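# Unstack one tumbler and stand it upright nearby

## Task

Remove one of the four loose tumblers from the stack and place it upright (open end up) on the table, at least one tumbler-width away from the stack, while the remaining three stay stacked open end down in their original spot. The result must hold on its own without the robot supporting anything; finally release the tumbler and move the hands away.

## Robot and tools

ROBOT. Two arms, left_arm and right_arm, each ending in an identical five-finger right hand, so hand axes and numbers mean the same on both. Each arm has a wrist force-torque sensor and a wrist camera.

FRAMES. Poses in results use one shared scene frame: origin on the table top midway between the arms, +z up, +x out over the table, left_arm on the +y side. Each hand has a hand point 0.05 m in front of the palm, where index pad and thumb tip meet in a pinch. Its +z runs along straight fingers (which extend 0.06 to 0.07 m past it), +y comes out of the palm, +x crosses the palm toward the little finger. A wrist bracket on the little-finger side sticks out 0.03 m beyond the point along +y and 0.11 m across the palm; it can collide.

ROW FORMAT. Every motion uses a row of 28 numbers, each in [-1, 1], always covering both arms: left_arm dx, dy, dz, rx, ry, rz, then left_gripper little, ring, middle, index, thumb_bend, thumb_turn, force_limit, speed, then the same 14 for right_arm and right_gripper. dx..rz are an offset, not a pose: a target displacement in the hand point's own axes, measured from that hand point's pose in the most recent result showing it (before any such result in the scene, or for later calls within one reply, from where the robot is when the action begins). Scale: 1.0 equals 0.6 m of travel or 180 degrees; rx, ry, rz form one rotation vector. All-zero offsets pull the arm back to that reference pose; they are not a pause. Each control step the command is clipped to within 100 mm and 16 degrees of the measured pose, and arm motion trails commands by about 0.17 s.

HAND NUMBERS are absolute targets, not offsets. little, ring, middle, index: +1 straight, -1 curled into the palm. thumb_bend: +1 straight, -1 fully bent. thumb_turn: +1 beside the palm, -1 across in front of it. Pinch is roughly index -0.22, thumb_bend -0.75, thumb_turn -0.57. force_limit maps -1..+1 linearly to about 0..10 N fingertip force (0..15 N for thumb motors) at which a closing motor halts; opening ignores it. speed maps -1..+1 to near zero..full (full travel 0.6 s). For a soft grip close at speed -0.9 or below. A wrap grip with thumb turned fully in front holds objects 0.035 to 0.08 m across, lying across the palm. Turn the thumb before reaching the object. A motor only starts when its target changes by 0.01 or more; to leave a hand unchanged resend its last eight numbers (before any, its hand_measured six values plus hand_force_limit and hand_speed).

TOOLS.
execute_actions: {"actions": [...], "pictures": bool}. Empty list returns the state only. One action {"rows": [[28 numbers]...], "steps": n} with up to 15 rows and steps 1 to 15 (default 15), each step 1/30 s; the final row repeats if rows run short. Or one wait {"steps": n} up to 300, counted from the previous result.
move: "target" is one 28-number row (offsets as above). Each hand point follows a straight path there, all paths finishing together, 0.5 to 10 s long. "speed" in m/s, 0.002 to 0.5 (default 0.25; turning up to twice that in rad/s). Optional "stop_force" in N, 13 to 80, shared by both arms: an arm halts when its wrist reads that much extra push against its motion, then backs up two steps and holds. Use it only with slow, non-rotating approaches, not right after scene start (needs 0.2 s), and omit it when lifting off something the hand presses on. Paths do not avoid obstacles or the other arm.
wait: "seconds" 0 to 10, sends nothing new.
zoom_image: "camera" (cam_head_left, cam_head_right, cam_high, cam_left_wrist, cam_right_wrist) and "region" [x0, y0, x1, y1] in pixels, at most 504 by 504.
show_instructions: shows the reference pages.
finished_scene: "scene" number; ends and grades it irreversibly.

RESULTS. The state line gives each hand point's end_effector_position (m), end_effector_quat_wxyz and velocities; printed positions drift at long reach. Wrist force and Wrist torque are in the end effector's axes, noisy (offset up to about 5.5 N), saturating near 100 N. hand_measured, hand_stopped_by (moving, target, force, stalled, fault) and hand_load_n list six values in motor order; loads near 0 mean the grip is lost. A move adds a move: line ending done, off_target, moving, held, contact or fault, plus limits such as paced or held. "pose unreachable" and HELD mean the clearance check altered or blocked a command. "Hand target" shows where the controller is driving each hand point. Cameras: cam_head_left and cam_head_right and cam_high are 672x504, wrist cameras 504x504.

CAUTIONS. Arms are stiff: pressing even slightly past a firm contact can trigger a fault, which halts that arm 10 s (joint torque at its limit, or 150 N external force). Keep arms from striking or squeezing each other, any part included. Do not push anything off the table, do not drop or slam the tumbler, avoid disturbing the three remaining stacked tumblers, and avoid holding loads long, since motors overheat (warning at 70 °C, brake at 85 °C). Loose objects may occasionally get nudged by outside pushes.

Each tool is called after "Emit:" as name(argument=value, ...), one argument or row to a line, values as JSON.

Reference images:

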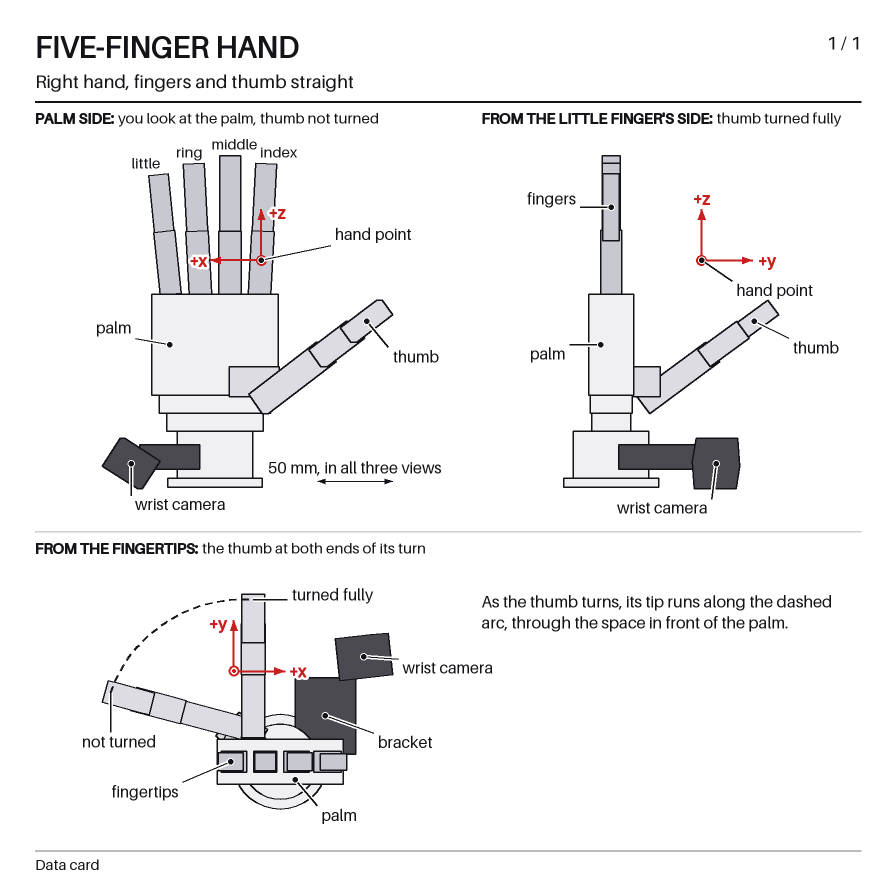

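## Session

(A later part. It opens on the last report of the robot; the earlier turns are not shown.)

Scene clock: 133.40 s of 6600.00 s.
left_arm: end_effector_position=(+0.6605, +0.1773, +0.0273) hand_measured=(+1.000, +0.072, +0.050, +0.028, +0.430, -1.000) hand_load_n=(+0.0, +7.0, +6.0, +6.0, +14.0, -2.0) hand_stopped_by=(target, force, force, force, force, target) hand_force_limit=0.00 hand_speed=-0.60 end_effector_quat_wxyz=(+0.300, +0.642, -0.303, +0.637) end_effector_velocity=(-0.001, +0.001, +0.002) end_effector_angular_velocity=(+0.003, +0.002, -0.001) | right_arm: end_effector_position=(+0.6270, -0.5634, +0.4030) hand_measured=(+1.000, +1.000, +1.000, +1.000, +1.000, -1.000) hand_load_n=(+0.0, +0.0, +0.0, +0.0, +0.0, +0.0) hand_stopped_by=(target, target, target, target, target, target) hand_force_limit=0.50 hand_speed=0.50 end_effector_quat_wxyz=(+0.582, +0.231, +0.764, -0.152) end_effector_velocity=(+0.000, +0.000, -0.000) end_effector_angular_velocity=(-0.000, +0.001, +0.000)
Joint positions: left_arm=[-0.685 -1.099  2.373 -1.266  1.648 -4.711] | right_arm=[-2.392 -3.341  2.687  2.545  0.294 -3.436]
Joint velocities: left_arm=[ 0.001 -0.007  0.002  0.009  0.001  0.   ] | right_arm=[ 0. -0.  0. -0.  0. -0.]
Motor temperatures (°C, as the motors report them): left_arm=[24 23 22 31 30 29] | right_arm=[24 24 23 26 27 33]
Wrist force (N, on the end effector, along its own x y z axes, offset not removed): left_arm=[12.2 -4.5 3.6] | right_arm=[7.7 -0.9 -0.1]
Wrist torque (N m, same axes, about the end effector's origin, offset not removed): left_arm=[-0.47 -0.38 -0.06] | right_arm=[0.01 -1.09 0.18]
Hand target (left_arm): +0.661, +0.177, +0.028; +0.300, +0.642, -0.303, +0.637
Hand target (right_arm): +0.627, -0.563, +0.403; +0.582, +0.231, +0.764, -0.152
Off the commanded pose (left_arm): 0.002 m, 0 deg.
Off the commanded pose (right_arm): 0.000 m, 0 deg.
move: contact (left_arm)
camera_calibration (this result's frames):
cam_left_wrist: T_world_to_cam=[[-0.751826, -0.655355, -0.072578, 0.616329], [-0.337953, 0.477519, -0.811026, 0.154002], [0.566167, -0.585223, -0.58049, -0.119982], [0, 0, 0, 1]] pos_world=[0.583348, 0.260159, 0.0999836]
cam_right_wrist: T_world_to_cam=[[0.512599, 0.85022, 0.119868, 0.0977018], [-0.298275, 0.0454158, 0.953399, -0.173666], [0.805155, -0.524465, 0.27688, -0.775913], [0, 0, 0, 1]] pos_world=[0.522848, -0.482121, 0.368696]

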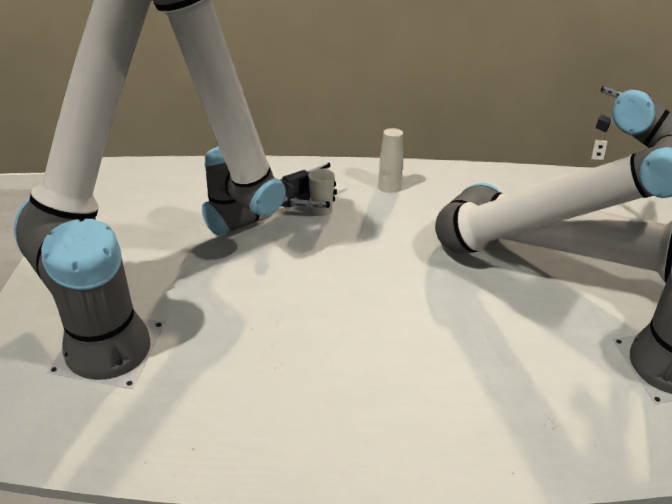

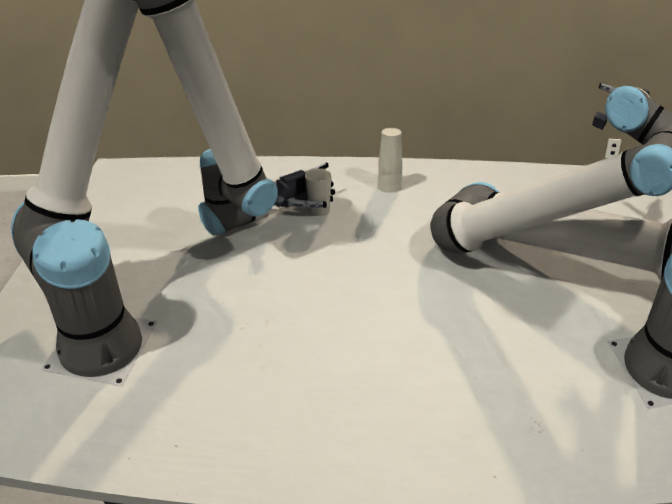

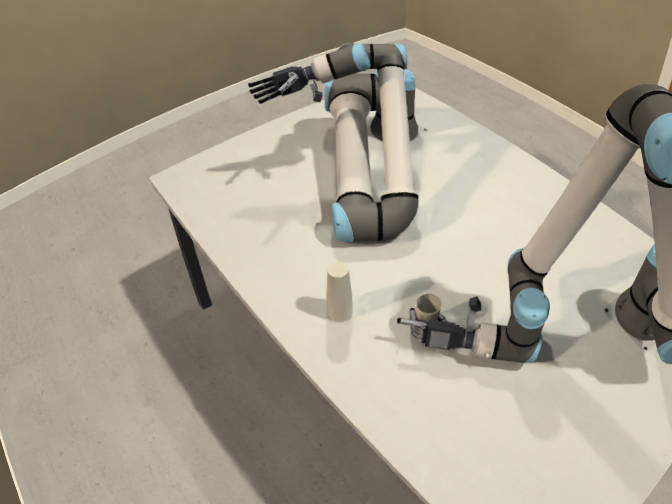

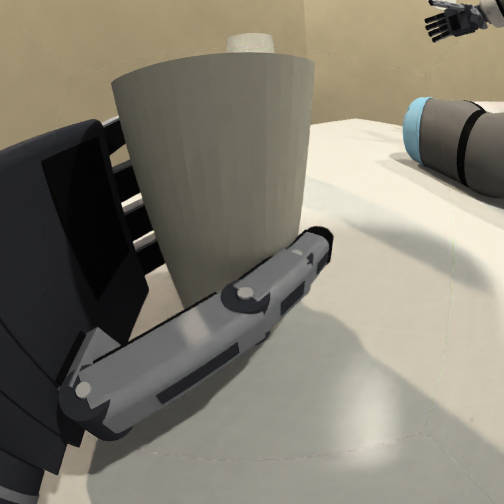

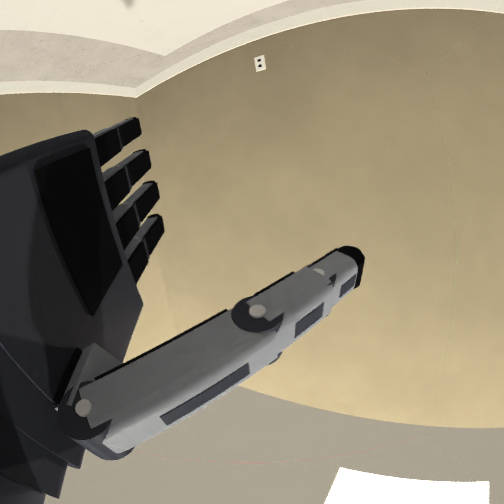

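Cup loads shifted, so it touched. Release and retreat.

Emit:
move(
  target=[0.005,0,0,0,0,0,1,1,1,1,1,-1,0,-0.3,0,0,0,0,0,0,1,1,1,1,1,-1,0.5,0.5],
  speed=0.01,
)

Emit:
move(
  target=[0.03,0,-0.25,0,0,0,1,1,1,1,1,-1,0,-0.3,0,0,0,0,0,0,1,1,1,1,1,-1,0.5,0.5],
  speed=0.06,
)

Scene clock: 140.00 s of 6600.00 s.
left_arm: end_effector_position=(+0.6605, +0.1774, +0.0303) hand_measured=(+1.000, +1.000, +1.000, +1.000, +1.000, -1.000) hand_load_n=(+0.0, +0.0, +0.0, +0.0, +0.0, +0.0) hand_stopped_by=(target, target, target, target, target, target) hand_force_limit=0.00 hand_speed=-0.30 end_effector_quat_wxyz=(+0.300, +0.642, -0.303, +0.637) end_effector_velocity=(+0.000, -0.001, +0.001) end_effector_angular_velocity=(-0.001, -0.001, -0.000) | right_arm: end_effector_position=(+0.6270, -0.5634, +0.4030) hand_measured=(+1.000, +1.000, +1.000, +1.000, +1.000, -1.000) hand_load_n=(+0.0, +0.0, +0.0, +0.0, +0.0, +0.0) hand_stopped_by=(target, target, target, target, target, target) hand_force_limit=0.50 hand_speed=0.50 end_effector_quat_wxyz=(+0.582, +0.231, +0.764, -0.152) end_effector_velocity=(+0.000, -0.001, +0.000) end_effector_angular_velocity=(-0.000, +0.000, -0.001)
Joint positions: left_arm=[-0.685 -1.106  2.373 -1.259  1.648 -4.711] | right_arm=[-2.392 -3.341  2.687  2.545  0.294 -3.436]
Joint velocities: left_arm=[-0.001 -0.002 -0.    -0.    -0.     0.   ] | right_arm=[-0.001  0.    -0.    -0.    -0.    -0.   ]
Motor temperatures (°C, as the motors report them): left_arm=[24 23 22 31 30 29] | right_arm=[24 24 23 26 27 33]
Wrist force (N, on the end effector, along its own x y z axes, offset not removed): left_arm=[-1.4 -2.4 0.7] | right_arm=[-5.2 -0.4 -1.9]
Wrist torque (N m, same axes, about the end effector's origin, offset not removed): left_arm=[-0.21 0.14 0.00] | right_arm=[0.28 1.03 -0.50]
Hand target (left_arm): +0.661, +0.177, +0.030; +0.300, +0.642, -0.303, +0.637
Hand target (right_arm): +0.627, -0.563, +0.403; +0.582, +0.231, +0.764, -0.152
Off the commanded pose (left_arm): 0.000 m, 0 deg.
Off the commanded pose (right_arm): 0.000 m, 0 deg.
After step 90, 2.50 s passed at rest.
move: done
camera_calibration (this result's frames):
cam_left_wrist: T_world_to_cam=[[-0.751832, -0.655349, -0.0725729, 0.616543], [-0.33801, 0.477579, -0.810967, 0.156396], [0.566125, -0.58518, -0.580574, -0.118207], [0, 0, 0, 1]] pos_world=[0.58332, 0.260187, 0.102948]
cam_right_wrist: T_world_to_cam=[[0.512599, 0.85022, 0.119868, 0.0977018], [-0.298275, 0.0454157, 0.953399, -0.173666], [0.805154, -0.524465, 0.27688, -0.775913], [0, 0, 0, 1]] pos_world=[0.522848, -0.482121, 0.368696]

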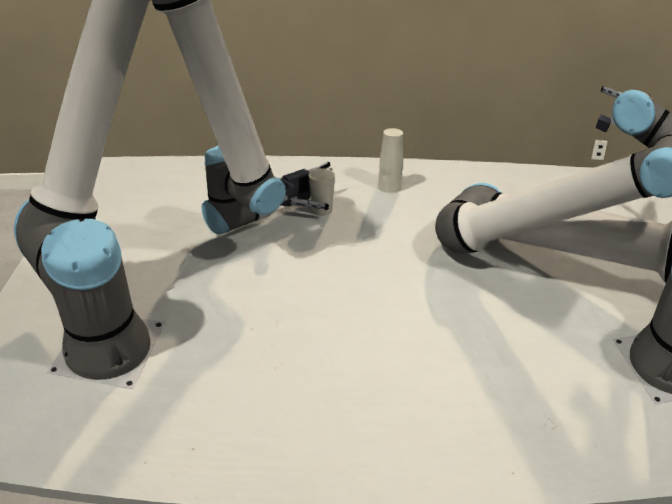

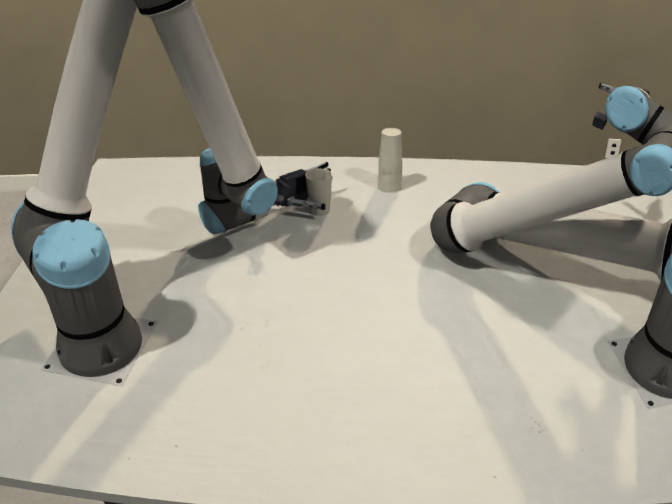

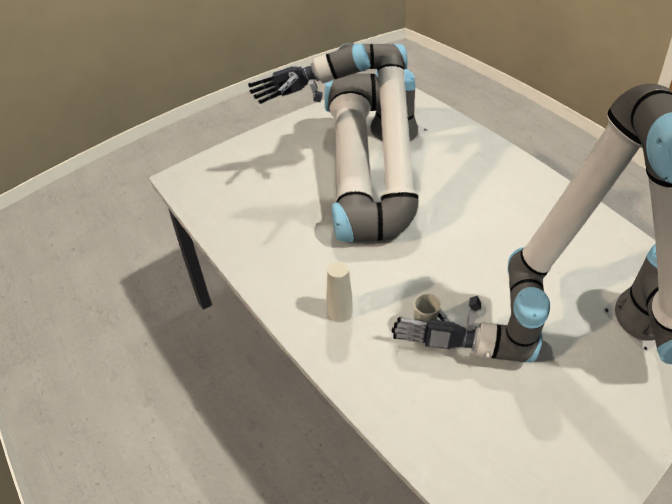

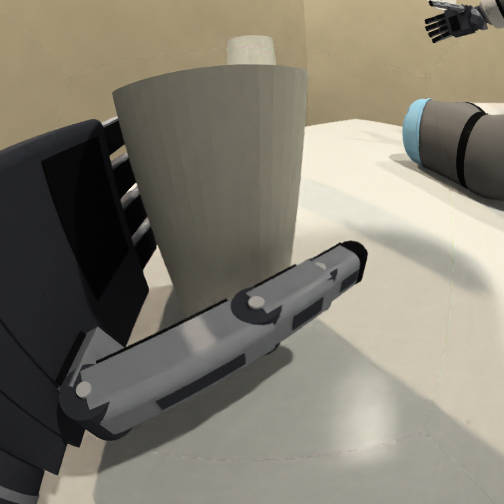

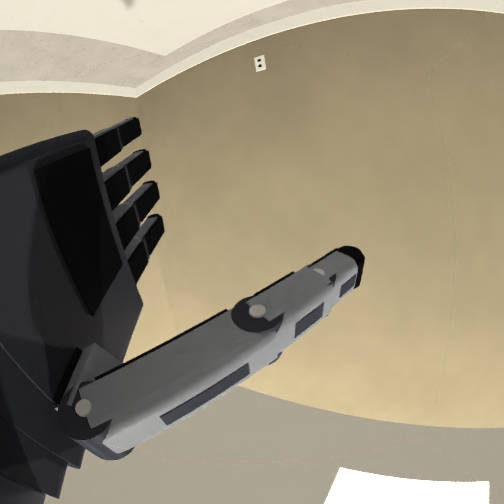

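Scene clock: 142.97 s of 6600.00 s.
left_arm: end_effector_position=(+0.5651, +0.2926, +0.0495) hand_measured=(+1.000, +1.000, +1.000, +1.000, +1.000, -1.000) hand_load_n=(+0.0, +0.0, +0.0, +0.0, +0.0, +0.0) hand_stopped_by=(target, target, target, target, target, target) hand_force_limit=0.00 hand_speed=-0.30 end_effector_quat_wxyz=(+0.300, +0.642, -0.303, +0.637) end_effector_velocity=(-0.001, +0.002, -0.000) end_effector_angular_velocity=(+0.001, +0.002, +0.002) | right_arm: end_effector_position=(+0.6270, -0.5634, +0.4030) hand_measured=(+1.000, +1.000, +1.000, +1.000, +1.000, -1.000) hand_load_n=(+0.0, +0.0, +0.0, +0.0, +0.0, +0.0) hand_stopped_by=(target, target, target, target, target, target) hand_force_limit=0.50 hand_speed=0.50 end_effector_quat_wxyz=(+0.582, +0.231, +0.764, -0.152) end_effector_velocity=(+0.000, +0.000, +0.000) end_effector_angular_velocity=(-0.001, +0.000, -0.000)
Joint positions: left_arm=[-0.647 -1.253  2.626 -1.365  1.686 -4.711] | right_arm=[-2.392 -3.341  2.687  2.545  0.294 -3.436]
Joint velocities: left_arm=[ 0.001 -0.001  0.004 -0.001 -0.001 -0.001] | right_arm=[-0.     0.    -0.001 -0.    -0.    -0.   ]
Motor temperatures (°C, as the motors report them): left_arm=[24 23 22 31 30 29] | right_arm=[24 24 23 26 27 33]
Wrist force (N, on the end effector, along its own x y z axes, offset not removed): left_arm=[-1.7 -6.4 -2.5] | right_arm=[-0.4 2.8 -2.2]
Wrist torque (N m, same axes, about the end effector's origin, offset not removed): left_arm=[-0.57 0.28 -0.20] | right_arm=[0.65 0.21 -0.26]
Hand target (left_arm): +0.565, +0.293, +0.050; +0.300, +0.642, -0.303, +0.637
Hand target (right_arm): +0.627, -0.563, +0.403; +0.582, +0.231, +0.764, -0.152
Off the commanded pose (left_arm): 0.000 m, 0 deg.
Off the commanded pose (right_arm): 0.000 m, 0 deg.
move: done
camera_calibration (this result's frames):
cam_left_wrist: T_world_to_cam=[[-0.751832, -0.655348, -0.072581, 0.621785], [-0.338004, 0.477583, -0.810967, 0.0847231], [0.566129, -0.585178, -0.580573, 0.0144183], [0, 0, 0, 1]] pos_world=[0.487952, 0.37546, 0.122208]
cam_right_wrist: T_world_to_cam=[[0.512599, 0.85022, 0.119868, 0.0977017], [-0.298275, 0.0454157, 0.953399, -0.173666], [0.805154, -0.524465, 0.276879, -0.775913], [0, 0, 0, 1]] pos_world=[0.522848, -0.482121, 0.368696]

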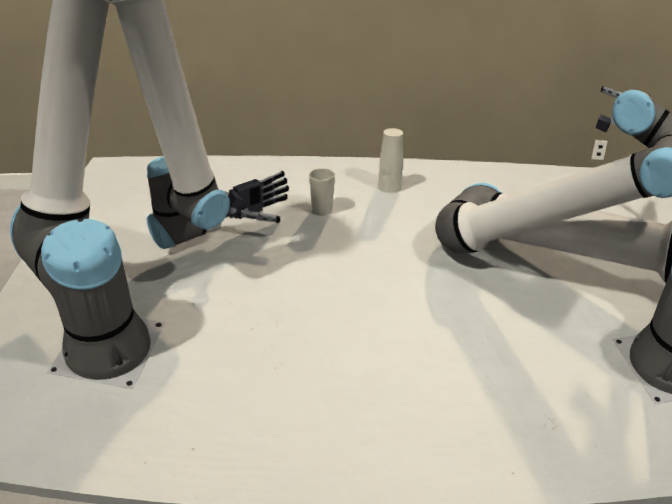

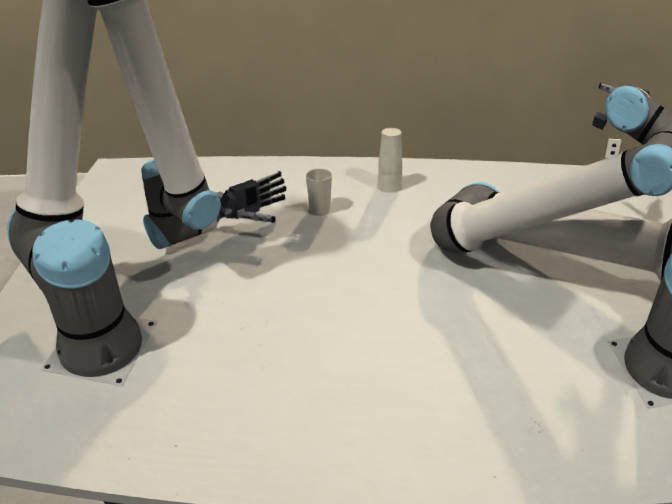

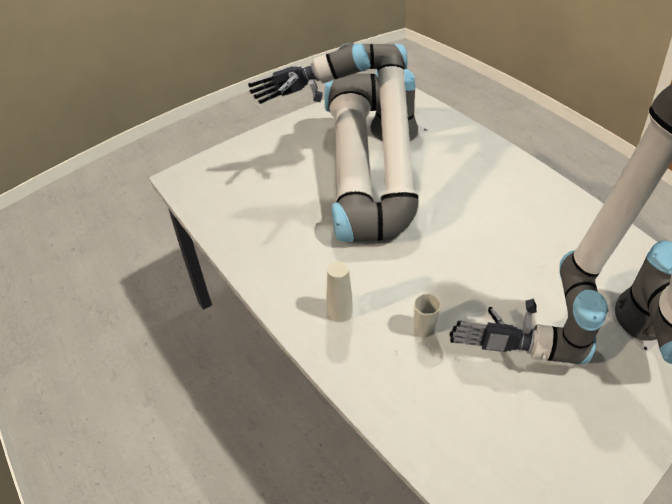

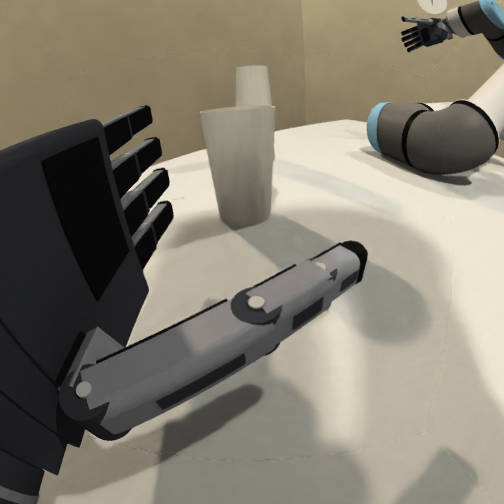

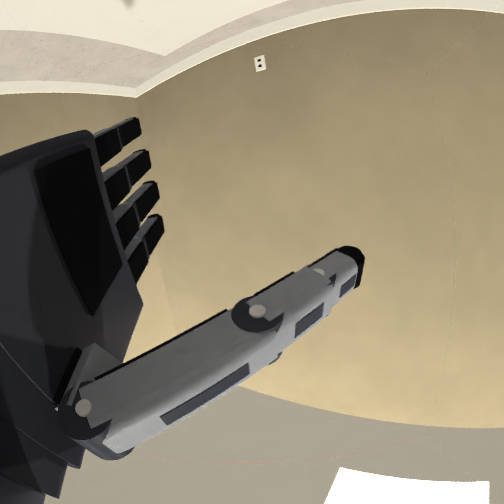

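Emit:
finished_scene(
  scene=1,
)

The scene is finished: the task was done.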